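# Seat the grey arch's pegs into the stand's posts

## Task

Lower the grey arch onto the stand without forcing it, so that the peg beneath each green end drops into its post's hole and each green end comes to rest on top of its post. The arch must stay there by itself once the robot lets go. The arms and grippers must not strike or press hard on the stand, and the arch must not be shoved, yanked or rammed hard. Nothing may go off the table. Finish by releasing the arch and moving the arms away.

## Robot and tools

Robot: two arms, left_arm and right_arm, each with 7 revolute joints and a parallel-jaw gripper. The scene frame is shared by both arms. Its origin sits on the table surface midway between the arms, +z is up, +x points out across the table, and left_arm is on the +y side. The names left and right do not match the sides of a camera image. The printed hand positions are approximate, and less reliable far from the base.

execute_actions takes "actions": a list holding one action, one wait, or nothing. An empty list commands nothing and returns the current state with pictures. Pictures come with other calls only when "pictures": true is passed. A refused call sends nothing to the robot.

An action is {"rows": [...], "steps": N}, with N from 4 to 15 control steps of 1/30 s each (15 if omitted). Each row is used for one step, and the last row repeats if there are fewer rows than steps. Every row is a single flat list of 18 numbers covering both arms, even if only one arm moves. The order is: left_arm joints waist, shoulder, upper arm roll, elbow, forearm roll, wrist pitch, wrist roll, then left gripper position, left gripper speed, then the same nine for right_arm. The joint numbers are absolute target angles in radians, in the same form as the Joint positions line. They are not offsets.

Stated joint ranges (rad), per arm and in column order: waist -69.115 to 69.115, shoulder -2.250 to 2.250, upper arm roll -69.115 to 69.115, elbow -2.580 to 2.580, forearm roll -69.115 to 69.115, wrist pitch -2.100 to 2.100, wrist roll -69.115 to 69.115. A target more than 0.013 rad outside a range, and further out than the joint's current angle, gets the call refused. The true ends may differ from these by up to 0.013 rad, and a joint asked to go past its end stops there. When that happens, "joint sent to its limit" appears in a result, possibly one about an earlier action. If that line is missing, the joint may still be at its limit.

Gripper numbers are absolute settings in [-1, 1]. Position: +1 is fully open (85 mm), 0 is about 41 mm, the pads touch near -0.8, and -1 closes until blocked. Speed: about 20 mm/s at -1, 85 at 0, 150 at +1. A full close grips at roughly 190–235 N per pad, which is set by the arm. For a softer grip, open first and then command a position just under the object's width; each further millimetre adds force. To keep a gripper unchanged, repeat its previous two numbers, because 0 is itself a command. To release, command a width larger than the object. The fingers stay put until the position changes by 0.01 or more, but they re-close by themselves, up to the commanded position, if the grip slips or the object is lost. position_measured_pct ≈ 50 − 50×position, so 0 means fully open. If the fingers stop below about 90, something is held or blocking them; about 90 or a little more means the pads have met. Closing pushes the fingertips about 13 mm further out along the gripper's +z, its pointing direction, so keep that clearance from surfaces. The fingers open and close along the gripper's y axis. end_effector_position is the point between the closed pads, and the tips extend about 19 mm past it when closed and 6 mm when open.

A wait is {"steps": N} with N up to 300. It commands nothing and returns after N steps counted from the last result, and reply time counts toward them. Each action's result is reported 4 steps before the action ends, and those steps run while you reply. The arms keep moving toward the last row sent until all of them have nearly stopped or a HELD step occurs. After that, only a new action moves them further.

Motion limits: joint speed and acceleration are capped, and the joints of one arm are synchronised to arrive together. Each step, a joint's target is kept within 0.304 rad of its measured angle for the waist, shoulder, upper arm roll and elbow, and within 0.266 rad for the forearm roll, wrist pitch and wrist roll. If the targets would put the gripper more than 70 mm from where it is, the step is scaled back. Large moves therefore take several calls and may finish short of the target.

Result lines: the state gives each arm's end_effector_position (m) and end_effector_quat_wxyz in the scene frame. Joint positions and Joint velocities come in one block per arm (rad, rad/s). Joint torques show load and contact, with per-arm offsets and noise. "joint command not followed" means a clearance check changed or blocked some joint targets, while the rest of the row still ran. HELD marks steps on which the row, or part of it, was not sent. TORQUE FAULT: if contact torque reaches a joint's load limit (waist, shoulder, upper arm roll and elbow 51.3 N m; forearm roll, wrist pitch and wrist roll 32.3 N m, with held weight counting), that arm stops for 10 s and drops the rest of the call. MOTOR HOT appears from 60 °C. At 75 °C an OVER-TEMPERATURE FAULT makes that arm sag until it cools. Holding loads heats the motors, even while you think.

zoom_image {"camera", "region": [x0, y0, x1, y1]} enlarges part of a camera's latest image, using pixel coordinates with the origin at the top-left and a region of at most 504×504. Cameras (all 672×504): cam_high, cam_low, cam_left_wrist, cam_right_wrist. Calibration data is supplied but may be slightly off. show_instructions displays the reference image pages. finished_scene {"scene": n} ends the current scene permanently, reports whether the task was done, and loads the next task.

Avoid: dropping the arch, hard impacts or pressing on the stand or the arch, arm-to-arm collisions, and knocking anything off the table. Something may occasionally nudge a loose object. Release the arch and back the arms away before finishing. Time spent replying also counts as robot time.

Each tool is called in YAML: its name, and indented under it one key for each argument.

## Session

execute_actions:
  actions: []

show_instructions:

Scene clock: 0.00 s of 4600.00 s.
left_arm: end_effector_position=(+0.5654, +0.7465, +0.3719) position_measured_pct=0.0 end_effector_quat_wxyz=(-0.145, +0.986, -0.050, +0.060) | right_arm: end_effector_position=(+0.4644, +0.2523, +0.1993) position_measured_pct=0.0 end_effector_quat_wxyz=(-0.086, +0.935, -0.331, +0.093)
Joint positions: left_arm=[-0.496  0.894 -0.475  0.298  0.294  1.678  3.796] | right_arm=[-0.955  0.831 -0.305  0.978  0.401  1.168  2.897]
Joint velocities: left_arm=[-0.     0.001 -0.001 -0.001  0.002 -0.     0.003] | right_arm=[ 0.    -0.     0.    -0.    -0.    -0.     0.001]
Joint torques (N m, as the joint torque sensors report them, + toward a larger angle): no reading
Motor temperatures (°C, as the motors report them): left_arm=[26 29 30 30 37 40 45] | right_arm=[29 29 27 36 35 31 40]
camera_calibration (this result's frames):
cam_left_wrist: T_world_to_cam=[[-0.108574, -0.929682, -0.351998, 0.899376], [-0.971864, 0.173724, -0.159061, 0.546567], [0.209026, 0.324824, -0.922387, 0.124152], [0, 0, 0, 1]] pos_world=[0.602887, 0.700854, 0.518032]
cam_right_wrist: T_world_to_cam=[[-0.625329, -0.765258, -0.15279, 0.50651], [-0.754644, 0.642867, -0.131282, 0.278161], [0.198688, 0.0332079, -0.9795, 0.236203], [0, 0, 0, 1]] pos_world=[0.479717, 0.200946, 0.345268]

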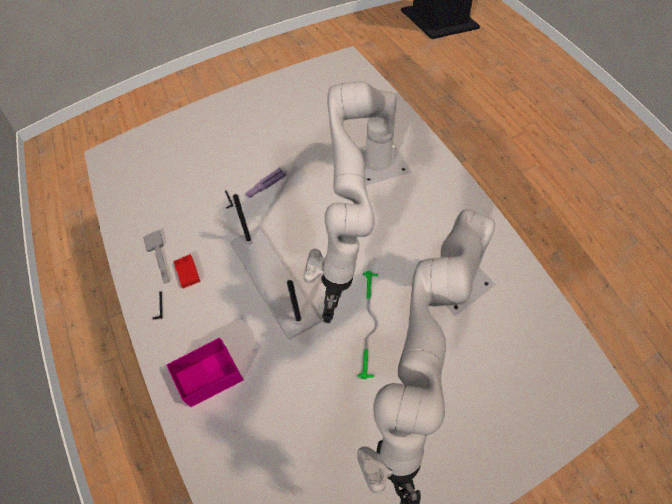

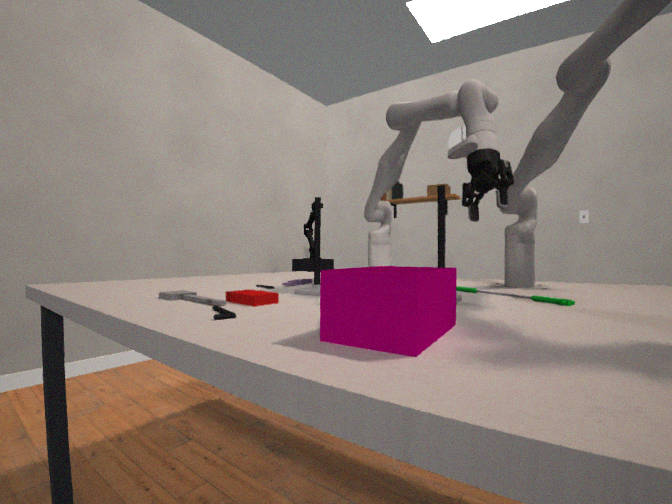

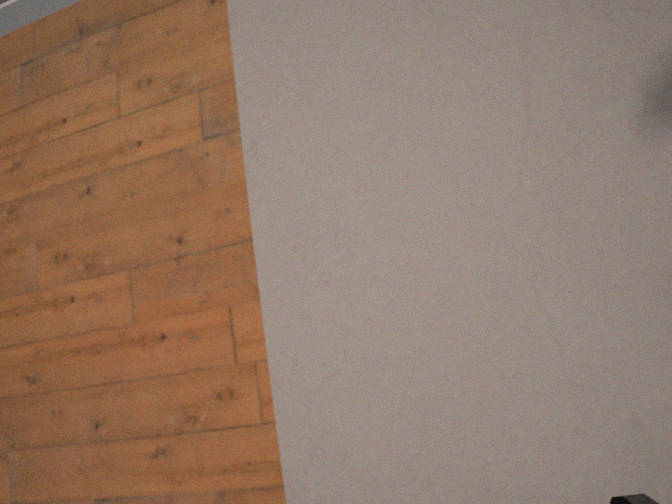

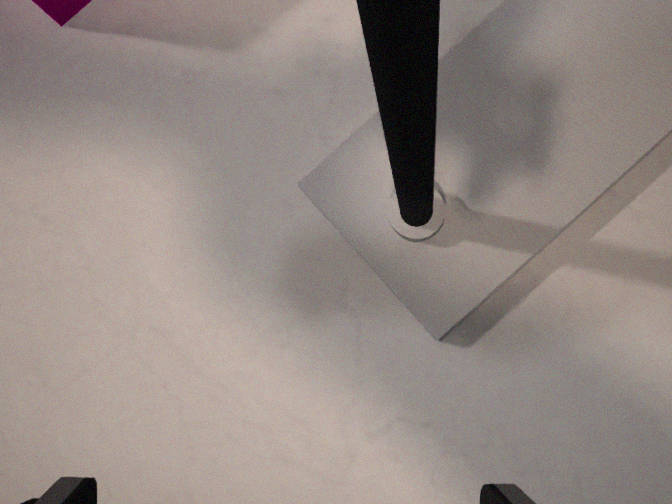

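Reference images for this scene: Buzz-wire game page 1.

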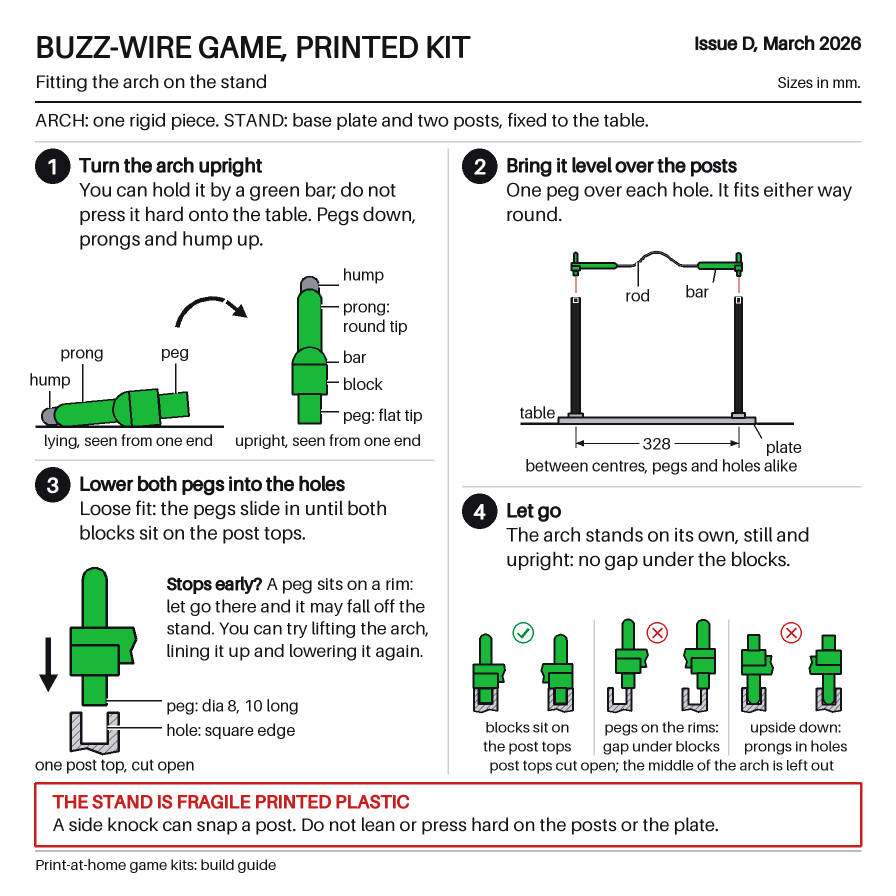

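execute_actions:
  actions:
    - {"rows":[[-0.6,0.137,0,1.5,0,1.3,2.864,0.3,0,-0.955,0.3,-0.305,0.978,0.401,1.168,2.897,1,0]]}

execute_actions:
  actions:
    - {"steps":10}

execute_actions:
  actions:
    - {"rows":[[-0.6,0.137,0,2.2107,0,0.794,2.864,0.3,0,0.5,0.25,0,1.0,0,1.79,0.2,1,0]]}

execute_actions:
  actions:
    - {"steps":15}

execute_actions:
  actions:
    - {"rows":[[0.4077,0.137,0,2.2107,0,0.794,2.864,0.3,0,0.5,0.25,0,1.0,0,1.79,0.2,1,0]]}

execute_actions:
  actions:
    - {"steps":45}
  pictures: true

Scene clock: 0.80 s of 4600.00 s.
left_arm: end_effector_position=(+0.5333, +0.7543, +0.4684) position_measured_pct=25.0 end_effector_quat_wxyz=(-0.216, +0.958, -0.143, +0.121) | right_arm: end_effector_position=(+0.4665, +0.2547, +0.3352) position_measured_pct=0.0 end_effector_quat_wxyz=(-0.175, +0.918, -0.330, +0.132)
Joint positions: left_arm=[-0.564  0.635 -0.226  0.554  0.108  1.463  3.575] | right_arm=[-0.955  0.632 -0.305  0.979  0.401  1.168  2.897]
Joint velocities: left_arm=[-0.153 -1.025  0.96   1.023 -0.472 -0.714 -0.901] | right_arm=[-0.    -0.7   -0.    -0.003  0.001 -0.002 -0.   ]
Joint torques (N m, as the joint torque sensors report them, + toward a larger angle): left_arm=[  1.94 -22.31   0.78  -9.39   0.33  -0.11   0.1 ] | right_arm=[ -0.15 -22.53  -0.77  -9.45   0.91  -1.     0.08]
Motor temperatures (°C, as the motors report them): left_arm=[26 29 30 30 37 40 45] | right_arm=[29 29 27 36 35 31 40]
Steps of this call (steps 1 to 13: nothing new was sent; steps 14 to 24: the first 11 steps of this action). Readings (joint positions | what the end effector reports):
14: left_arm=[-0.496 0.893 -0.474 0.299 0.293 1.677 3.795] | right_arm=[-0.955 0.829 -0.305 0.978 0.401 1.168 2.897] | left_arm position_measured_pct=0.0 | right_arm position_measured_pct=0.0
15: left_arm=[-0.498 0.887 -0.469 0.306 0.289 1.673 3.791] | right_arm=[-0.955 0.824 -0.304 0.979 0.401 1.168 2.897] | left_arm position_measured_pct=0.4 | right_arm position_measured_pct=0.0
17: left_arm=[-0.508 0.858 -0.442 0.334 0.267 1.649 3.768] | right_arm=[-0.955 0.796 -0.304 0.981 0.401 1.168 2.897] | left_arm position_measured_pct=4.8 | right_arm position_measured_pct=0.0
21: left_arm=[-0.544 0.738 -0.328 0.452 0.169 1.547 3.666] | right_arm=[-0.955 0.702 -0.304 0.979 0.401 1.168 2.897] | left_arm position_measured_pct=15.9 | right_arm position_measured_pct=0.0
24: the state above

Scene clock: 1.13 s of 4600.00 s.
left_arm: end_effector_position=(+0.4861, +0.6686, +0.5438) position_measured_pct=34.9 end_effector_quat_wxyz=(-0.265, +0.902, -0.312, +0.136) | right_arm: end_effector_position=(+0.4458, +0.2327, +0.4934) position_measured_pct=0.0 end_effector_quat_wxyz=(-0.280, +0.886, -0.325, +0.175)
Joint positions: left_arm=[-0.591  0.3   -0.051  0.902  0.025  1.336  3.268] | right_arm=[-0.955  0.398 -0.305  0.978  0.401  1.168  2.897]
Joint velocities: left_arm=[-0.045 -0.846  0.266  1.169 -0.129 -0.191 -1.039] | right_arm=[ 0.    -0.701 -0.001 -0.002 -0.    -0.    -0.001]
Joint torques (N m, as the joint torque sensors report them, + toward a larger angle): left_arm=[  0.04 -11.53  -0.04  -7.46  -0.2   -0.4   -0.18] | right_arm=[ -0.07 -18.79  -0.57  -9.8    0.9   -1.38   0.12]
Motor temperatures (°C, as the motors report them): left_arm=[26 29 30 30 37 40 45] | right_arm=[29 29 27 36 35 31 40]
Kept back: nothing.
Steps of this call (steps 1 to 4: the last 4 steps of your previous action; steps 5 to 10: the robot went on to your last target). Readings (joint positions | what the end effector reports):
1: left_arm=[-0.569 0.600 -0.195 0.589 0.093 1.441 3.545] | right_arm=[-0.955 0.609 -0.305 0.979 0.401 1.168 2.897] | left_arm position_measured_pct=27.8 | right_arm position_measured_pct=0.0
2: left_arm=[-0.573 0.566 -0.169 0.623 0.081 1.421 3.515] | right_arm=[-0.955 0.585 -0.305 0.979 0.401 1.168 2.897] | left_arm position_measured_pct=30.6 | right_arm position_measured_pct=0.0
4: left_arm=[-0.579 0.498 -0.126 0.691 0.061 1.391 3.455] | right_arm=[-0.955 0.538 -0.305 0.978 0.401 1.168 2.897] | left_arm position_measured_pct=33.7 | right_arm position_measured_pct=0.0
8: left_arm=[-0.588 0.362 -0.070 0.827 0.034 1.351 3.335] | right_arm=[-0.955 0.445 -0.305 0.978 0.401 1.168 2.897] | left_arm position_measured_pct=34.9 | right_arm position_measured_pct=0.0
10: the state above

Scene clock: 1.50 s of 4600.00 s.
left_arm: end_effector_position=(+0.4619, +0.6315, +0.4578) position_measured_pct=34.9 end_effector_quat_wxyz=(-0.275, +0.832, -0.473, +0.087) | right_arm: end_effector_position=(+0.4992, +0.0857, +0.5124) position_measured_pct=0.0 end_effector_quat_wxyz=(-0.243, +0.803, -0.522, +0.151)
Joint positions: left_arm=[-0.599  0.156 -0.005  1.361  0.003  1.039  2.929] | right_arm=[-0.785  0.307 -0.172  0.986  0.259  1.308  2.755]
Joint velocities: left_arm=[-0.007 -0.109  0.038  1.237 -0.016 -1.088 -0.438] | right_arm=[ 0.659 -0.129  0.414  0.032 -0.563  0.565 -0.565]
Joint torques (N m, as the joint torque sensors report them, + toward a larger angle): left_arm=[ -0.01 -14.16   0.18 -11.     0.15  -0.99   0.14] | right_arm=[ -0.16 -16.77  -0.21  -9.6    0.84  -1.68   0.27]
Motor temperatures (°C, as the motors report them): left_arm=[26 29 30 30 37 40 45] | right_arm=[29 29 27 36 35 31 40]
Steps of this call (steps 1 to 11: the first 11 steps of this action). Readings (joint positions | what the end effector reports):
1: left_arm=[-0.592 0.273 -0.042 0.942 0.021 1.330 3.233] | right_arm=[-0.954 0.375 -0.305 0.978 0.401 1.168 2.897] | left_arm position_measured_pct=34.9 | right_arm position_measured_pct=0.0
2: left_arm=[-0.594 0.249 -0.035 0.985 0.017 1.321 3.195] | right_arm=[-0.950 0.357 -0.304 0.977 0.398 1.170 2.894] | left_arm position_measured_pct=34.9 | right_arm position_measured_pct=0.0
4: left_arm=[-0.595 0.216 -0.024 1.063 0.012 1.289 3.127] | right_arm=[-0.926 0.336 -0.285 0.977 0.378 1.188 2.876] | left_arm position_measured_pct=34.9 | right_arm position_measured_pct=0.0
8: left_arm=[-0.598 0.173 -0.011 1.231 0.005 1.154 2.993] | right_arm=[-0.848 0.321 -0.215 0.983 0.313 1.254 2.809] | left_arm position_measured_pct=34.9 | right_arm position_measured_pct=0.0
11: the state above

Scene clock: 2.00 s of 4600.00 s.
left_arm: end_effector_position=(+0.3873, +0.5612, +0.2812) position_measured_pct=34.9 end_effector_quat_wxyz=(-0.160, +0.842, -0.514, +0.046) | right_arm: end_effector_position=(+0.4961, -0.1529, +0.4856) position_measured_pct=0.0 end_effector_quat_wxyz=(+0.117, -0.548, +0.826, -0.059)
Joint positions: left_arm=[-0.6    0.141 -0.001  1.843  0.     0.824  2.871] | right_arm=[-0.412  0.266 -0.042  0.997  0.064  1.622  2.432]
Joint velocities: left_arm=[-0.    -0.01   0.001  0.841 -0.    -0.099 -0.021] | right_arm=[ 0.832 -0.045  0.134  0.012 -0.204  0.541 -0.721]
Joint torques (N m, as the joint torque sensors report them, + toward a larger angle): left_arm=[  0.   -12.6    0.17  -9.31  -0.03  -0.37  -0.42] | right_arm=[ -0.04 -15.07   0.18  -9.24   0.48  -1.07   0.11]
Motor temperatures (°C, as the motors report them): left_arm=[26 29 30 30 37 40 45] | right_arm=[29 29 27 36 35 31 40]
Kept back: nothing.
Steps of this call (steps 1 to 4: the last 4 steps of your previous action; steps 5 to 15: the robot went on to your last target). Readings (joint positions | what the end effector reports):
1: left_arm=[-0.599 0.153 -0.004 1.401 0.002 1.003 2.916] | right_arm=[-0.763 0.303 -0.158 0.987 0.239 1.327 2.736] | left_arm position_measured_pct=34.9 | right_arm position_measured_pct=0.0
2: left_arm=[-0.599 0.151 -0.003 1.441 0.002 0.971 2.906] | right_arm=[-0.740 0.299 -0.145 0.988 0.220 1.347 2.717] | left_arm position_measured_pct=34.9 | right_arm position_measured_pct=0.0
4: left_arm=[-0.599 0.147 -0.002 1.513 0.001 0.919 2.892] | right_arm=[-0.693 0.291 -0.122 0.990 0.185 1.387 2.676] | left_arm position_measured_pct=34.9 | right_arm position_measured_pct=0.0
8: left_arm=[-0.600 0.143 -0.001 1.641 0.001 0.861 2.879] | right_arm=[-0.596 0.279 -0.084 0.993 0.128 1.472 2.591] | left_arm position_measured_pct=34.9 | right_arm position_measured_pct=0.0
15: the state above

Scene clock: 2.37 s of 4600.00 s.
left_arm: end_effector_position=(+0.3547, +0.4311, +0.2051) position_measured_pct=34.9 end_effector_quat_wxyz=(-0.059, +0.790, -0.610, +0.023) | right_arm: end_effector_position=(+0.4662, -0.3087, +0.4816) position_measured_pct=0.0 end_effector_quat_wxyz=(+0.066, -0.267, +0.961, -0.028)
Joint positions: left_arm=[-0.386  0.139 -0.001  2.071 -0.     0.804  2.866] | right_arm=[-0.087  0.255 -0.011  0.999  0.017  1.744  2.148]
Joint velocities: left_arm=[ 0.902 -0.006  0.001  0.489  0.001 -0.036 -0.011] | right_arm=[ 0.923 -0.015  0.042  0.003 -0.064  0.172 -0.807]
Joint torques (N m, as the joint torque sensors report them, + toward a larger angle): left_arm=[  0.22 -11.49   0.14  -8.07  -0.03   0.13  -0.01] | right_arm=[ -0.68 -14.18   0.32  -9.01   0.28  -0.49  -0.12]
Motor temperatures (°C, as the motors report them): left_arm=[26 29 30 30 37 40 45] | right_arm=[29 29 27 36 35 31 40]
Steps of this call (steps 1 to 11: the first 11 steps of this action). Readings (joint positions | what the end effector reports):
1: left_arm=[-0.599 0.140 -0.001 1.871 0.000 0.821 2.870] | right_arm=[-0.384 0.264 -0.037 0.997 0.057 1.639 2.408] | left_arm position_measured_pct=34.9 | right_arm position_measured_pct=0.0
2: left_arm=[-0.595 0.140 -0.001 1.895 -0.000 0.818 2.869] | right_arm=[-0.356 0.263 -0.033 0.997 0.051 1.655 2.383] | left_arm position_measured_pct=34.9 | right_arm position_measured_pct=0.0
4: left_arm=[-0.569 0.140 -0.002 1.936 -0.001 0.814 2.869] | right_arm=[-0.298 0.261 -0.026 0.998 0.041 1.683 2.333] | left_arm position_measured_pct=34.9 | right_arm position_measured_pct=0.0
8: left_arm=[-0.471 0.140 -0.001 2.018 -0.000 0.808 2.867] | right_arm=[-0.178 0.257 -0.016 0.999 0.025 1.723 2.228] | left_arm position_measured_pct=34.9 | right_arm position_measured_pct=0.0
11: the state above

Scene clock: 3.87 s of 4600.00 s.
left_arm: end_effector_position=(+0.3059, +0.1778, +0.1699) position_measured_pct=34.9 end_effector_quat_wxyz=(-0.000, -0.493, +0.870, +0.000) | right_arm: end_effector_position=(+0.3546, -0.5393, +0.4819) position_measured_pct=0.0 end_effector_quat_wxyz=(+0.049, +0.755, +0.654, +0.012)
Joint positions: left_arm=[0.408 0.137 0.    2.211 0.    0.794 2.864] | right_arm=[0.5   0.25  0.    1.    0.    1.79  0.485]
Joint velocities: left_arm=[ 0.     0.    -0.001  0.    -0.001 -0.     0.003] | right_arm=[ 0.002  0.    -0.     0.001 -0.     0.002 -1.217]
Joint torques (N m, as the joint torque sensors report them, + toward a larger angle): left_arm=[-0.03 -9.57  0.22 -6.59 -0.07  0.56 -0.04] | right_arm=[ -0.46 -13.9    0.13  -8.76   0.2   -0.51   0.18]
Motor temperatures (°C, as the motors report them): left_arm=[26 29 30 30 37 40 45] | right_arm=[29 29 27 36 35 31 40]
Kept back: nothing.
Steps of this call (steps 1 to 4: the last 4 steps of your previous action; steps 5 to 45: the robot went on to your last target). Readings (joint positions | what the end effector reports):
1: left_arm=[-0.355 0.139 -0.001 2.087 -0.000 0.803 2.866] | right_arm=[-0.056 0.255 -0.010 0.999 0.015 1.749 2.121] | left_arm position_measured_pct=34.9 | right_arm position_measured_pct=0.0
2: left_arm=[-0.323 0.139 -0.001 2.101 -0.000 0.802 2.866] | right_arm=[-0.025 0.254 -0.009 0.999 0.014 1.754 2.094] | left_arm position_measured_pct=34.9 | right_arm position_measured_pct=0.0
4: left_arm=[-0.256 0.139 -0.001 2.127 -0.000 0.800 2.865] | right_arm=[0.037 0.254 -0.007 0.999 0.011 1.762 2.039] | left_arm position_measured_pct=34.9 | right_arm position_measured_pct=0.0
8: left_arm=[-0.111 0.138 -0.000 2.165 -0.000 0.797 2.865] | right_arm=[0.163 0.253 -0.004 1.000 0.006 1.773 1.929] | left_arm position_measured_pct=34.9 | right_arm position_measured_pct=0.0
45: the state above
camera_calibration (this result's frames):
cam_left_wrist: T_world_to_cam=[[-0.837599, 0.543061, -0.0592601, 0.182809], [0.546182, 0.834604, -0.0715569, -0.235752], [0.010599, -0.0923029, -0.995675, 0.324206], [0, 0, 0, 1]] pos_world=[0.278448, 0.127409, 0.316767]
cam_right_wrist: T_world_to_cam=[[0.975972, -0.145764, 0.16196, -0.510169], [-0.152634, -0.987804, 0.0307505, -0.429673], [0.155502, -0.0547323, -0.986318, 0.53228], [0, 0, 0, 1]] pos_world=[0.349557, -0.469664, 0.620837]

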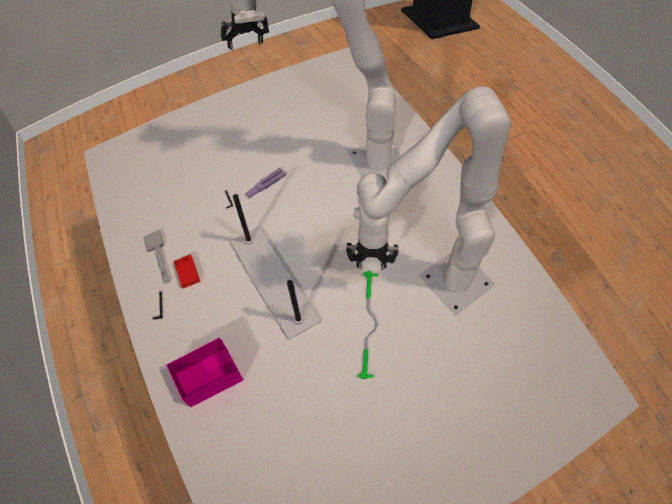

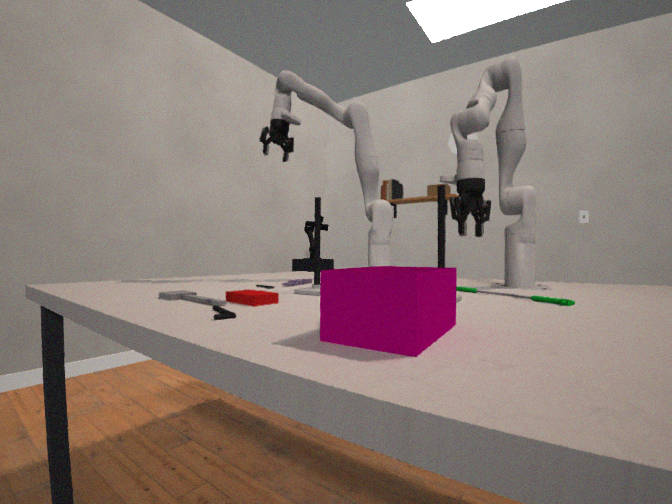

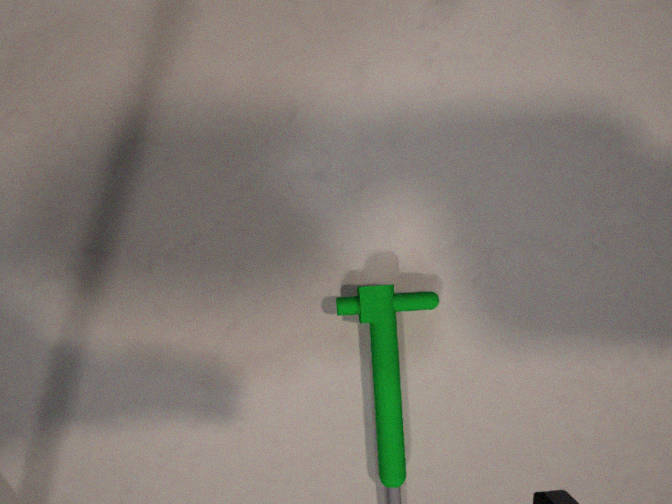

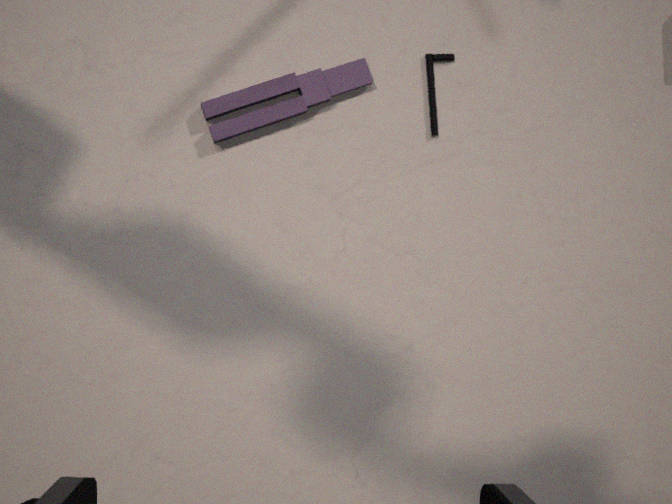

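execute_actions:
  actions:
    - {"rows":[[0.4313,0.4613,0,2.3805,0,0.2998,2.915,-0.2,0,0.5,0.25,0,1.0,0,1.79,0.2,1,0]]}

execute_actions:
  actions:
    - {"steps":22}
  pictures: true

Scene clock: 4.43 s of 4600.00 s.
left_arm: end_effector_position=(+0.2784, +0.1807, +0.0830) position_measured_pct=58.3 end_effector_quat_wxyz=(-0.034, -0.501, +0.864, +0.035) | right_arm: end_effector_position=(+0.3545, -0.5393, +0.4819) position_measured_pct=0.0 end_effector_quat_wxyz=(+0.047, +0.840, +0.540, +0.018)
Joint positions: left_arm=[0.425 0.369 0.    2.334 0.    0.538 2.901] | right_arm=[0.5  0.25 0.   1.   0.   1.79 0.2 ]
Joint velocities: left_arm=[ 0.04   0.567 -0.     0.323 -0.    -1.211  0.099] | right_arm=[-0.001 -0.    -0.     0.001 -0.     0.001 -0.   ]
Joint torques (N m, as the joint torque sensors report them, + toward a larger angle): left_arm=[ -0.3  -13.64   0.19  -4.6   -0.06   0.82   0.19] | right_arm=[  0.21 -13.83  -0.13  -8.73   0.27  -0.33   0.13]
Motor temperatures (°C, as the motors report them): left_arm=[26 29 30 30 37 40 45] | right_arm=[29 29 27 36 35 31 40]
Steps of this call (steps 1 to 6: the robot went on to your last target; steps 7 to 17: the first 11 steps of this action). Readings (joint positions | what the end effector reports):
7: left_arm=[0.408 0.138 -0.000 2.211 -0.000 0.793 2.864] | right_arm=[0.500 0.250 0.000 1.000 0.000 1.790 0.220] | left_arm position_measured_pct=34.9 | right_arm position_measured_pct=0.0
8: left_arm=[0.408 0.145 -0.000 2.214 -0.000 0.789 2.865] | right_arm=[0.500 0.250 0.000 1.000 0.000 1.790 0.206] | left_arm position_measured_pct=35.3 | right_arm position_measured_pct=0.0
10: left_arm=[0.411 0.176 -0.000 2.229 -0.000 0.765 2.869] | right_arm=[0.500 0.250 0.000 1.000 0.000 1.790 0.200] | left_arm position_measured_pct=39.3 | right_arm position_measured_pct=0.0
14: left_arm=[0.420 0.294 -0.000 2.291 0.000 0.657 2.888] | right_arm=[0.500 0.250 -0.000 1.000 -0.000 1.790 0.200] | left_arm position_measured_pct=50.8 | right_arm position_measured_pct=0.0
17: the state above

Scene clock: 5.17 s of 4600.00 s.
left_arm: end_effector_position=(+0.3022, +0.1720, +0.0500) position_measured_pct=59.9 end_effector_quat_wxyz=(+0.000, -0.505, +0.863, -0.000) | right_arm: end_effector_position=(+0.3545, -0.5393, +0.4819) position_measured_pct=0.0 end_effector_quat_wxyz=(+0.047, +0.840, +0.540, +0.018)
Joint positions: left_arm=[0.431 0.461 0.    2.381 0.    0.3   2.915] | right_arm=[ 0.5   0.25 -0.    1.    0.    1.79  0.2 ]
Joint velocities: left_arm=[ 0.     0.002  0.001  0.    -0.    -0.    -0.   ] | right_arm=[-0.001  0.     0.     0.001 -0.     0.001  0.001]
Joint torques (N m, as the joint torque sensors report them, + toward a larger angle): left_arm=[ -0.13 -12.22   0.21  -2.78  -0.02   0.72  -0.14] | right_arm=[ -0.06 -14.06   0.29  -8.52   0.11  -0.27   0.23]
Motor temperatures (°C, as the motors report them): left_arm=[26 29 30 30 37 40 45] | right_arm=[29 29 27 36 35 31 40]
Kept back: nothing.
Steps of this call (steps 1 to 4: the last 4 steps of your previous action; steps 5 to 22: the robot went on to your last target). Readings (joint positions | what the end effector reports):
1: left_arm=[0.426 0.386 0.000 2.343 -0.000 0.497 2.904] | right_arm=[0.500 0.250 0.000 1.000 0.000 1.790 0.200] | left_arm position_measured_pct=59.1 | right_arm position_measured_pct=0.0
2: left_arm=[0.427 0.402 0.000 2.352 -0.000 0.457 2.906] | right_arm=[0.500 0.250 0.000 1.000 0.000 1.790 0.200] | left_arm position_measured_pct=59.5 | right_arm position_measured_pct=0.0
4: left_arm=[0.429 0.432 0.000 2.367 -0.000 0.376 2.911] | right_arm=[0.500 0.250 0.000 1.000 0.000 1.790 0.200] | left_arm position_measured_pct=59.9 | right_arm position_measured_pct=0.0
8: left_arm=[0.431 0.455 -0.000 2.379 0.000 0.301 2.915] | right_arm=[0.500 0.250 0.000 1.000 0.000 1.790 0.200] | left_arm position_measured_pct=59.9 | right_arm position_measured_pct=0.0
22: the state above
camera_calibration (this result's frames):
cam_left_wrist: T_world_to_cam=[[-0.852138, 0.51993, -0.0594461, 0.184096], [0.523148, 0.849237, -0.0715003, -0.232971], [0.0133087, -0.0920272, -0.995668, 0.2034], [0, 0, 0, 1]] pos_world=[0.276047, 0.120849, 0.196805]
cam_right_wrist: T_world_to_cam=[[0.892841, -0.416515, 0.17132, -0.631189], [-0.423319, -0.905974, 0.00353359, -0.27651], [0.15374, -0.0756779, -0.985209, 0.521077], [0, 0, 0, 1]] pos_world=[0.36639, -0.473976, 0.622482]

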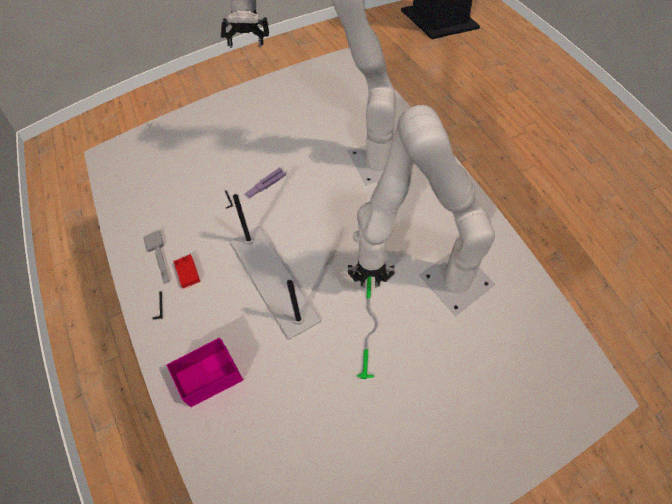

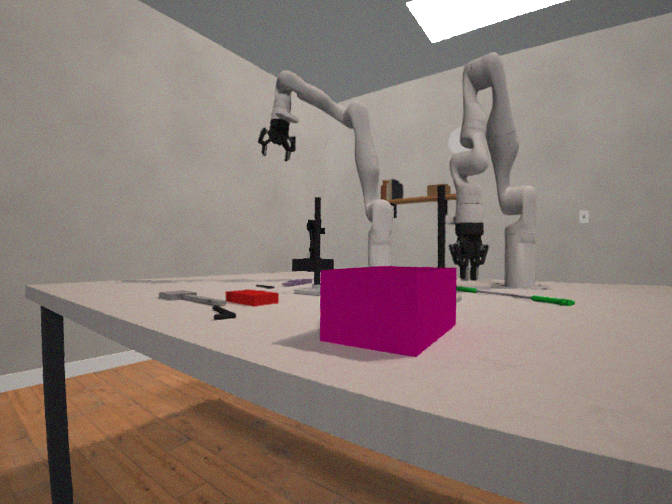

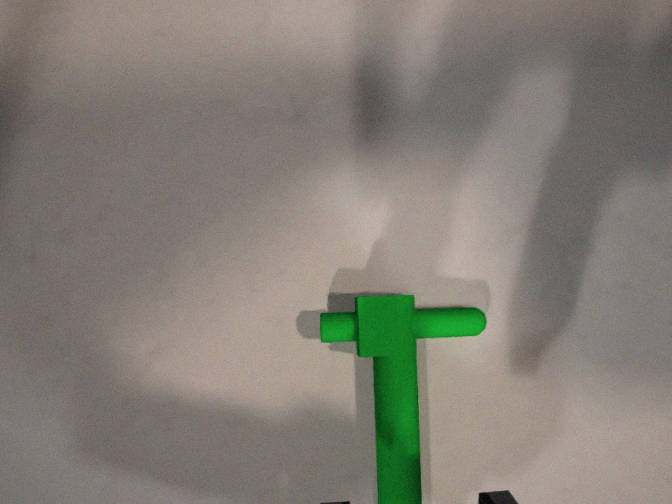

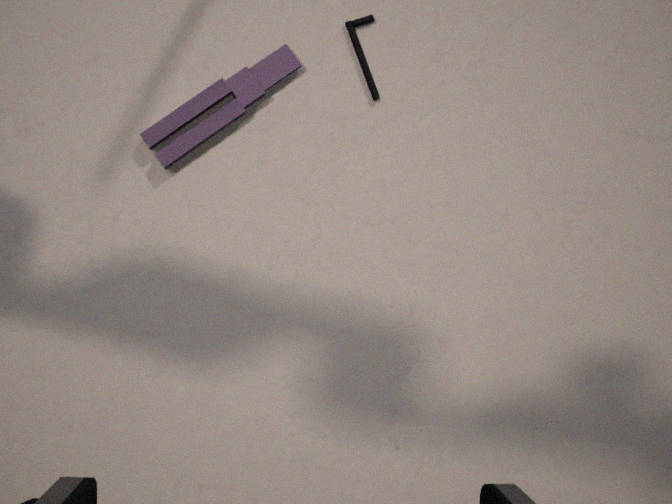

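execute_actions:
  actions:
    - {"rows":[[0.4325,0.5538,0,2.3935,0,0.1943,2.915,-0.35,0,0.5,0.25,0,1.0,0,1.79,0.2,1,0]]}

execute_actions:
  actions:
    - {"steps":12}
  pictures: true

zoom_image:
  camera: "cam_low"
  region: [430,245,510,305]

Scene clock: 5.73 s of 4600.00 s.
left_arm: end_effector_position=(+0.3048, +0.1709, +0.0239) position_measured_pct=67.5 end_effector_quat_wxyz=(+0.001, -0.504, +0.864, -0.001) | right_arm: end_effector_position=(+0.3545, -0.5393, +0.4819) position_measured_pct=0.0 end_effector_quat_wxyz=(+0.047, +0.840, +0.540, +0.018)
Joint positions: left_arm=[ 0.432  0.55  -0.     2.393  0.     0.194  2.915] | right_arm=[0.5  0.25 0.   1.   0.   1.79 0.2 ]
Joint velocities: left_arm=[ 0.001  0.029  0.002  0.004  0.    -0.004  0.001] | right_arm=[ 0.001 -0.    -0.     0.    -0.    -0.    -0.001]
Joint torques (N m, as the joint torque sensors report them, + toward a larger angle): left_arm=[  0.2  -12.86   0.37  -1.87  -0.14   0.59  -0.01] | right_arm=[ -0.2  -14.03  -0.18  -8.73   0.25  -0.23   0.17]
Motor temperatures (°C, as the motors report them): left_arm=[26 29 30 30 37 40 45] | right_arm=[29 29 27 36 35 31 40]
Steps of this call (steps 1 to 6: the robot went on to your last target; steps 7 to 17: the first 11 steps of this action). Readings (joint positions | what the end effector reports):
7: left_arm=[0.431 0.463 0.000 2.381 -0.000 0.299 2.915] | right_arm=[0.500 0.250 0.000 1.000 0.000 1.790 0.200] | left_arm position_measured_pct=59.9 | right_arm position_measured_pct=0.0
8: left_arm=[0.431 0.470 0.000 2.381 0.000 0.293 2.915] | right_arm=[0.500 0.250 0.000 1.000 0.000 1.790 0.200] | left_arm position_measured_pct=60.7 | right_arm position_measured_pct=0.0
10: left_arm=[0.432 0.500 0.000 2.385 0.000 0.263 2.915] | right_arm=[0.500 0.250 0.000 1.000 0.000 1.790 0.200] | left_arm position_measured_pct=64.3 | right_arm position_measured_pct=0.0
14: left_arm=[0.432 0.548 -0.000 2.393 -0.000 0.198 2.915] | right_arm=[0.500 0.250 0.000 1.000 0.000 1.790 0.200] | left_arm position_measured_pct=67.1 | right_arm position_measured_pct=0.0
17: the state above

Scene clock: 6.13 s of 4600.00 s.
left_arm: end_effector_position=(+0.3038, +0.1712, +0.0230) position_measured_pct=67.5 end_effector_quat_wxyz=(+0.000, -0.504, +0.864, -0.000) | right_arm: end_effector_position=(+0.3545, -0.5393, +0.4819) position_measured_pct=0.0 end_effector_quat_wxyz=(+0.047, +0.840, +0.540, +0.018)
Joint positions: left_arm=[0.432 0.554 0.    2.394 0.    0.194 2.915] | right_arm=[0.5  0.25 0.   1.   0.   1.79 0.2 ]
Joint velocities: left_arm=[ 0.     0.002  0.001 -0.    -0.001  0.     0.001] | right_arm=[ 0.001 -0.    -0.    -0.     0.     0.001 -0.   ]
Joint torques (N m, as the joint torque sensors report them, + toward a larger angle): left_arm=[  0.   -12.73   0.34  -1.9   -0.09   0.58  -0.11] | right_arm=[ -0.06 -14.03   0.    -8.56   0.18  -0.36   0.06]
Motor temperatures (°C, as the motors report them): left_arm=[26 29 30 30 37 40 45] | right_arm=[29 29 27 36 35 31 40]
Kept back: nothing.
Steps of this call (steps 1 to 4: the last 4 steps of your previous action; steps 5 to 12: the robot went on to your last target). Readings (joint positions | what the end effector reports):
1: left_arm=[0.432 0.551 -0.000 2.393 0.000 0.194 2.915] | right_arm=[0.500 0.250 0.000 1.000 0.000 1.790 0.200] | left_arm position_measured_pct=67.5 | right_arm position_measured_pct=0.0
2: left_arm=[0.432 0.552 -0.000 2.393 0.000 0.194 2.915] | right_arm=[0.500 0.250 0.000 1.000 0.000 1.790 0.200] | left_arm position_measured_pct=67.5 | right_arm position_measured_pct=0.0
4: left_arm=[0.432 0.553 0.000 2.393 -0.000 0.194 2.915] | right_arm=[0.500 0.250 0.000 1.000 0.000 1.790 0.200] | left_arm position_measured_pct=67.5 | right_arm position_measured_pct=0.0
8: left_arm=[0.432 0.553 -0.000 2.394 0.000 0.194 2.915] | right_arm=[0.500 0.250 0.000 1.000 0.000 1.790 0.200] | left_arm position_measured_pct=67.5 | right_arm position_measured_pct=0.0
12: the state above
camera_calibration (this result's frames):
cam_left_wrist: T_world_to_cam=[[-0.851509, 0.520959, -0.0594431, 0.183976], [0.524173, 0.848605, -0.0715011, -0.235258], [0.0131946, -0.0920424, -0.995668, 0.176438], [0, 0, 0, 1]] pos_world=[0.277645, 0.120037, 0.169788]
cam_right_wrist: T_world_to_cam=[[0.892841, -0.416515, 0.17132, -0.631189], [-0.423319, -0.905974, 0.00353375, -0.27651], [0.15374, -0.0756782, -0.985209, 0.521077], [0, 0, 0, 1]] pos_world=[0.36639, -0.473976, 0.622482]

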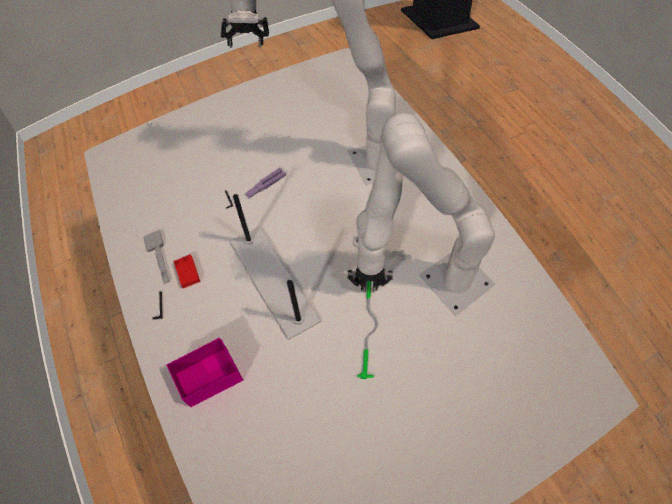

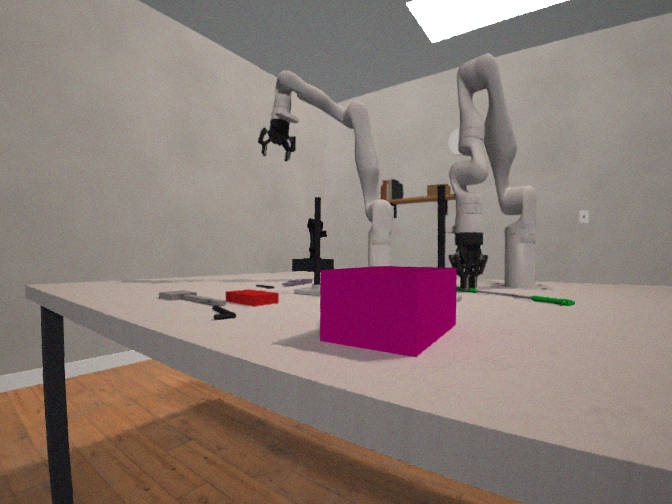

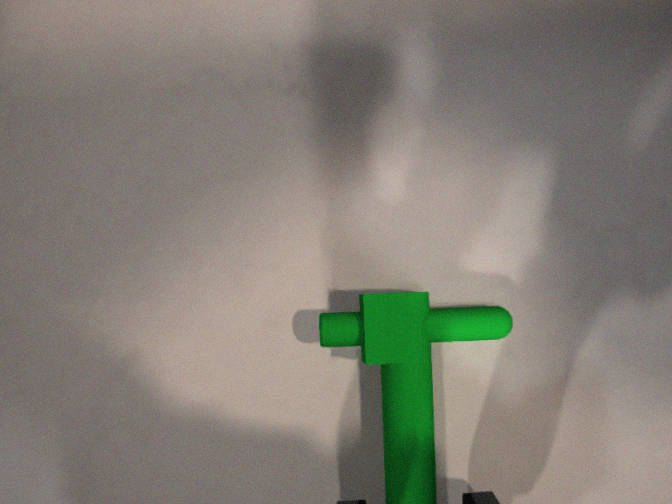

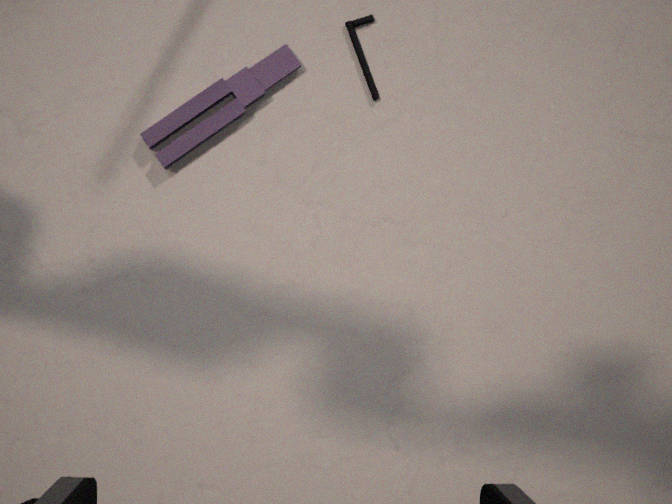

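Region (430, 245, 510, 305) of cam_low's 672x504 image, scaled by 6.300, with more detail than that image has; it fills the top 378 rows of this view, and the rest is white.

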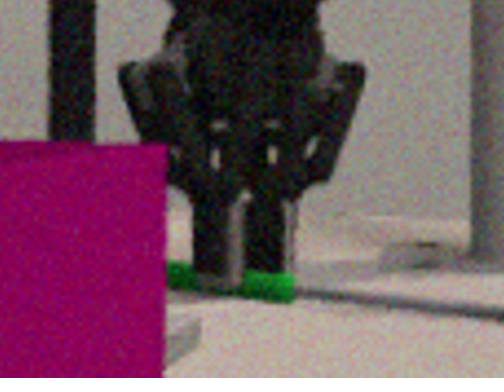

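execute_actions:
  actions:
    - {"rows":[[0.4325,0.5623,0,2.3947,0,0.1846,2.915,-0.35,0,0.5,0.25,0,1.0,0,1.79,0.2,1,0]],"steps":12}

execute_actions:
  actions:
    - {"rows":[[0.4325,0.5623,0,2.3947,0,0.1846,2.915,-0.75,-0.7,0.5,0.25,0,1.0,0,1.79,0.2,1,0]]}

execute_actions:
  actions:
    - {"steps":8}

execute_actions:
  actions:
    - {"rows":[[0.4325,0.4,0,2.36,0,0.38,2.915,-0.75,-0.7,0.9,0.2,0,1.0,0,1.79,0.2,1,0]]}
  pictures: true

Scene clock: 7.67 s of 4600.00 s.
left_arm: end_effector_position=(+0.3039, +0.1711, +0.0206) position_measured_pct=67.5 end_effector_quat_wxyz=(+0.000, -0.504, +0.864, -0.000) | right_arm: end_effector_position=(+0.3545, -0.5393, +0.4819) position_measured_pct=0.0 end_effector_quat_wxyz=(+0.047, +0.840, +0.540, +0.018)
Joint positions: left_arm=[ 0.432  0.562 -0.     2.395  0.     0.185  2.915] | right_arm=[0.5  0.25 0.   1.   0.   1.79 0.2 ]
Joint velocities: left_arm=[ 0.     0.004 -0.     0.    -0.    -0.001 -0.001] | right_arm=[ 0.001 -0.     0.     0.     0.     0.002  0.   ]
Joint torques (N m, as the joint torque sensors report them, + toward a larger angle): left_arm=[ -0.04 -13.21   0.26  -1.8   -0.17   0.66  -0.08] | right_arm=[ -0.09 -13.94  -0.28  -8.42   0.22  -0.22   0.21]
Motor temperatures (°C, as the motors report them): left_arm=[26 29 30 30 37 40 45] | right_arm=[29 29 27 36 35 31 40]
Steps of this call (steps 1 to 15: the robot went on to your last target; steps 16 to 38: nothing new was sent; steps 39 to 46: the first 8 steps of this action). Readings (joint positions | what the end effector reports):
39: left_arm=[0.433 0.555 0.000 2.394 0.000 0.193 2.915] | right_arm=[0.500 0.250 0.000 1.000 0.000 1.790 0.200] | left_arm position_measured_pct=67.5 | right_arm position_measured_pct=0.0
40: left_arm=[0.433 0.559 0.000 2.394 0.000 0.189 2.915] | right_arm=[0.500 0.250 0.000 1.000 0.000 1.790 0.200] | left_arm position_measured_pct=67.5 | right_arm position_measured_pct=0.0
42: left_arm=[0.432 0.562 -0.000 2.395 -0.000 0.185 2.915] | right_arm=[0.500 0.250 0.000 1.000 0.000 1.790 0.200] | left_arm position_measured_pct=67.5 | right_arm position_measured_pct=0.0
46: the state above

Scene clock: 8.17 s of 4600.00 s.
left_arm: end_effector_position=(+0.3039, +0.1711, +0.0205) position_measured_pct=79.0 end_effector_quat_wxyz=(+0.000, -0.504, +0.864, -0.000) | right_arm: end_effector_position=(+0.3545, -0.5393, +0.4819) position_measured_pct=0.0 end_effector_quat_wxyz=(+0.047, +0.840, +0.540, +0.018)
Joint positions: left_arm=[0.432 0.562 0.    2.395 0.    0.185 2.915] | right_arm=[ 0.5   0.25 -0.    1.    0.    1.79  0.2 ]
Joint velocities: left_arm=[ 0.    -0.004 -0.    -0.004 -0.001 -0.002  0.   ] | right_arm=[ 0.001 -0.    -0.    -0.     0.    -0.002  0.   ]
Joint torques (N m, as the joint torque sensors report them, + toward a larger angle): left_arm=[ -0.11 -12.28   0.3   -1.6   -0.09   0.45  -0.2 ] | right_arm=[ -0.2  -14.    -0.16  -8.65   0.3   -0.32   0.15]
Motor temperatures (°C, as the motors report them): left_arm=[26 29 30 30 37 40 45] | right_arm=[29 29 27 36 35 31 40]
Steps of this call (steps 1 to 4: the last 4 steps of your previous action; steps 5 to 15: the first 11 steps of this action). Readings (joint positions | what the end effector reports):
5: left_arm=[0.432 0.562 0.000 2.395 -0.000 0.185 2.915] | right_arm=[0.500 0.250 0.000 1.000 0.000 1.790 0.200] | left_arm position_measured_pct=67.5 | right_arm position_measured_pct=0.0
6: left_arm=[0.432 0.562 0.000 2.395 -0.000 0.185 2.915] | right_arm=[0.500 0.250 0.000 1.000 0.000 1.790 0.200] | left_arm position_measured_pct=67.9 | right_arm position_measured_pct=0.0
8: left_arm=[0.432 0.562 0.000 2.395 -0.000 0.185 2.915] | right_arm=[0.500 0.250 0.000 1.000 0.000 1.790 0.200] | left_arm position_measured_pct=69.4 | right_arm position_measured_pct=0.0
12: left_arm=[0.433 0.562 0.000 2.395 0.000 0.185 2.915] | right_arm=[0.500 0.250 0.000 1.000 -0.000 1.790 0.200] | left_arm position_measured_pct=74.6 | right_arm position_measured_pct=0.0
15: the state above

Scene clock: 8.43 s of 4600.00 s.
left_arm: end_effector_position=(+0.3039, +0.1711, +0.0207) position_measured_pct=82.1 end_effector_quat_wxyz=(+0.000, -0.504, +0.864, -0.000) | right_arm: end_effector_position=(+0.3545, -0.5393, +0.4819) position_measured_pct=0.0 end_effector_quat_wxyz=(+0.047, +0.840, +0.540, +0.018)
Joint positions: left_arm=[ 0.433  0.561  0.     2.395 -0.     0.185  2.915] | right_arm=[0.5  0.25 0.   1.   0.   1.79 0.2 ]
Joint velocities: left_arm=[-0.     0.     0.    -0.     0.001 -0.     0.   ] | right_arm=[-0.    -0.    -0.    -0.001 -0.    -0.001 -0.001]
Joint torques (N m, as the joint torque sensors report them, + toward a larger angle): left_arm=[  0.03 -12.34   0.17  -1.83  -0.07   0.56   0.03] | right_arm=[ -0.25 -13.67   0.19  -8.5    0.22  -0.24   0.14]
Motor temperatures (°C, as the motors report them): left_arm=[26 29 30 30 37 40 45] | right_arm=[29 29 27 36 35 31 40]
Kept back: nothing.
Steps of this call (steps 1 to 4: the last 4 steps of your previous action; steps 5 to 8: the robot went on to your last target). Readings (joint positions | what the end effector reports):
1: left_arm=[0.433 0.562 0.000 2.395 -0.000 0.185 2.915] | right_arm=[0.500 0.250 0.000 1.000 0.000 1.790 0.200] | left_arm position_measured_pct=79.8 | right_arm position_measured_pct=0.0
2: left_arm=[0.433 0.562 0.000 2.395 -0.000 0.185 2.915] | right_arm=[0.500 0.250 0.000 1.000 0.000 1.790 0.200] | left_arm position_measured_pct=80.2 | right_arm position_measured_pct=0.0
4: left_arm=[0.433 0.561 0.000 2.395 -0.000 0.185 2.915] | right_arm=[0.500 0.250 0.000 1.000 0.000 1.790 0.200] | left_arm position_measured_pct=81.3 | right_arm position_measured_pct=0.0
8: the state above

Scene clock: 8.80 s of 4600.00 s.
left_arm: end_effector_position=(+0.3019, +0.1717, +0.0671) position_measured_pct=82.1 end_effector_quat_wxyz=(-0.002, -0.504, +0.864, +0.002) | right_arm: end_effector_position=(+0.2728, -0.6084, +0.4956) position_measured_pct=0.0 end_effector_quat_wxyz=(+0.065, +0.900, +0.432, +0.017)
Joint positions: left_arm=[0.433 0.408 0.    2.361 0.    0.378 2.915] | right_arm=[ 0.748  0.218 -0.001  1.    -0.     1.79   0.2  ]
Joint velocities: left_arm=[ 0.    -0.03   0.001 -0.012 -0.001  0.082 -0.002] | right_arm=[ 0.944 -0.107 -0.     0.    -0.     0.     0.   ]
Joint torques (N m, as the joint torque sensors report them, + toward a larger angle): left_arm=[-0.05 -9.32  0.2  -3.37 -0.14  0.55 -0.07] | right_arm=[ -0.3  -13.86   0.01  -8.86   0.22  -0.3    0.11]
Motor temperatures (°C, as the motors report them): left_arm=[26 29 30 30 37 40 45] | right_arm=[29 29 27 36 35 31 40]
Steps of this call (steps 1 to 11: the first 11 steps of this action). Readings (joint positions | what the end effector reports):
1: left_arm=[0.433 0.560 0.000 2.395 -0.000 0.186 2.915] | right_arm=[0.502 0.250 -0.000 1.000 -0.000 1.790 0.200] | left_arm position_measured_pct=82.1 | right_arm position_measured_pct=0.0
2: left_arm=[0.432 0.553 -0.000 2.393 -0.000 0.192 2.915] | right_arm=[0.509 0.249 -0.001 1.000 -0.001 1.790 0.200] | left_arm position_measured_pct=82.1 | right_arm position_measured_pct=0.0
4: left_arm=[0.432 0.523 -0.000 2.388 0.000 0.224 2.915] | right_arm=[0.539 0.244 -0.002 1.000 -0.001 1.790 0.200] | left_arm position_measured_pct=82.1 | right_arm position_measured_pct=0.0
8: left_arm=[0.432 0.431 0.000 2.367 0.000 0.340 2.915] | right_arm=[0.654 0.229 -0.001 1.000 -0.000 1.790 0.200] | left_arm position_measured_pct=82.1 | right_arm position_measured_pct=0.0
11: the state above
camera_calibration (this result's frames):
cam_left_wrist: T_world_to_cam=[[-0.851702, 0.521123, -0.0550838, 0.184472], [0.523951, 0.848639, -0.0727137, -0.231417], [0.00885348, -0.0907916, -0.995831, 0.221531], [0, 0, 0, 1]] pos_world=[0.276405, 0.12037, 0.213942]
cam_right_wrist: T_world_to_cam=[[0.759774, -0.617901, 0.20234, -0.690928], [-0.632405, -0.774582, 0.00924367, -0.23958], [0.151017, -0.134984, -0.979272, 0.503636], [0, 0, 0, 1]] pos_world=[0.29738, -0.544516, 0.635213]

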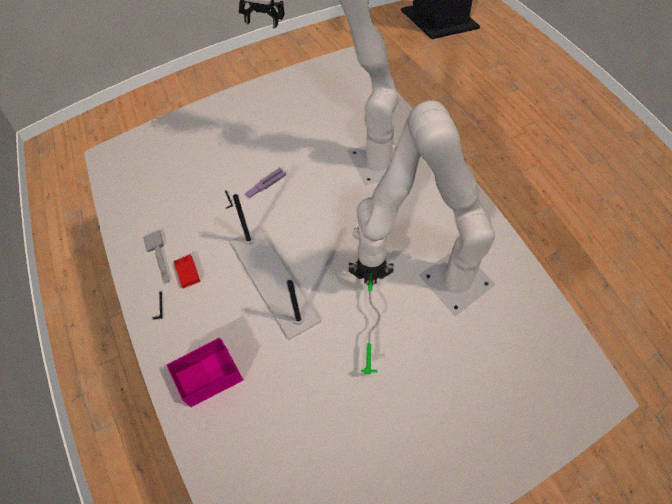

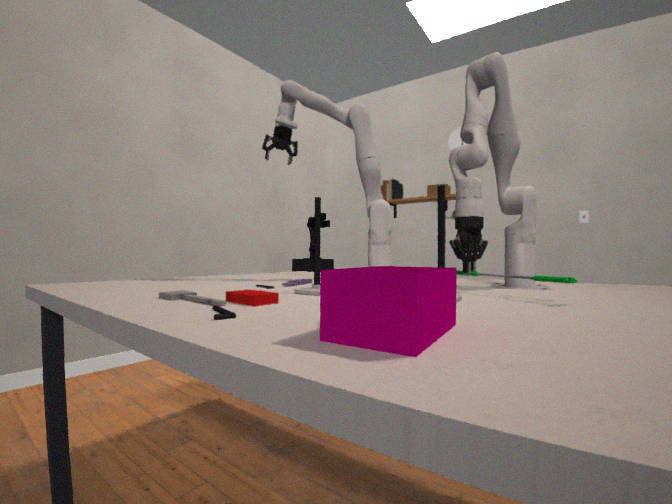

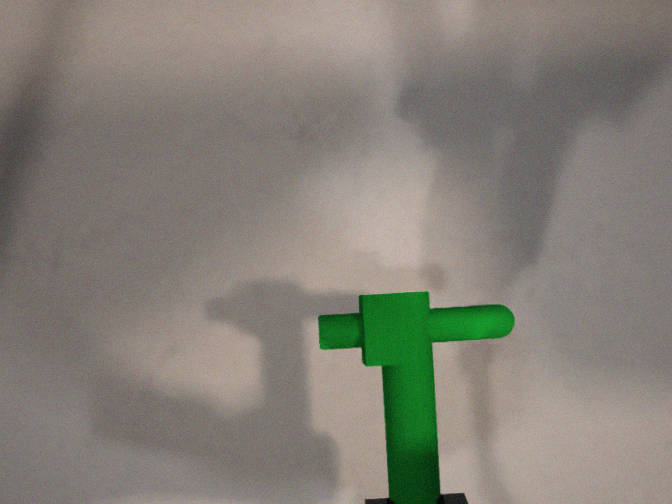

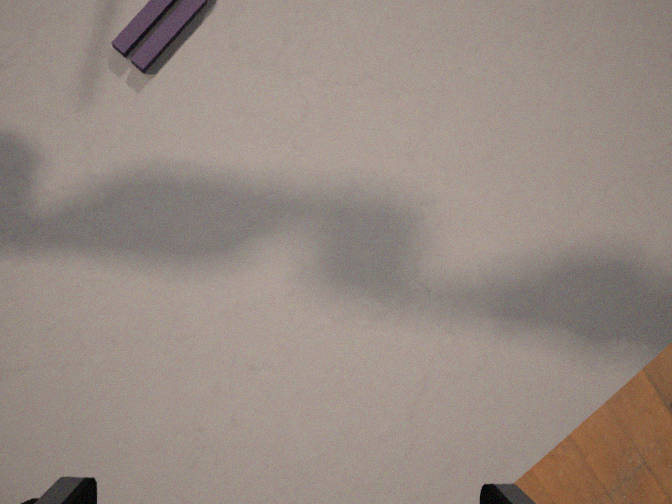

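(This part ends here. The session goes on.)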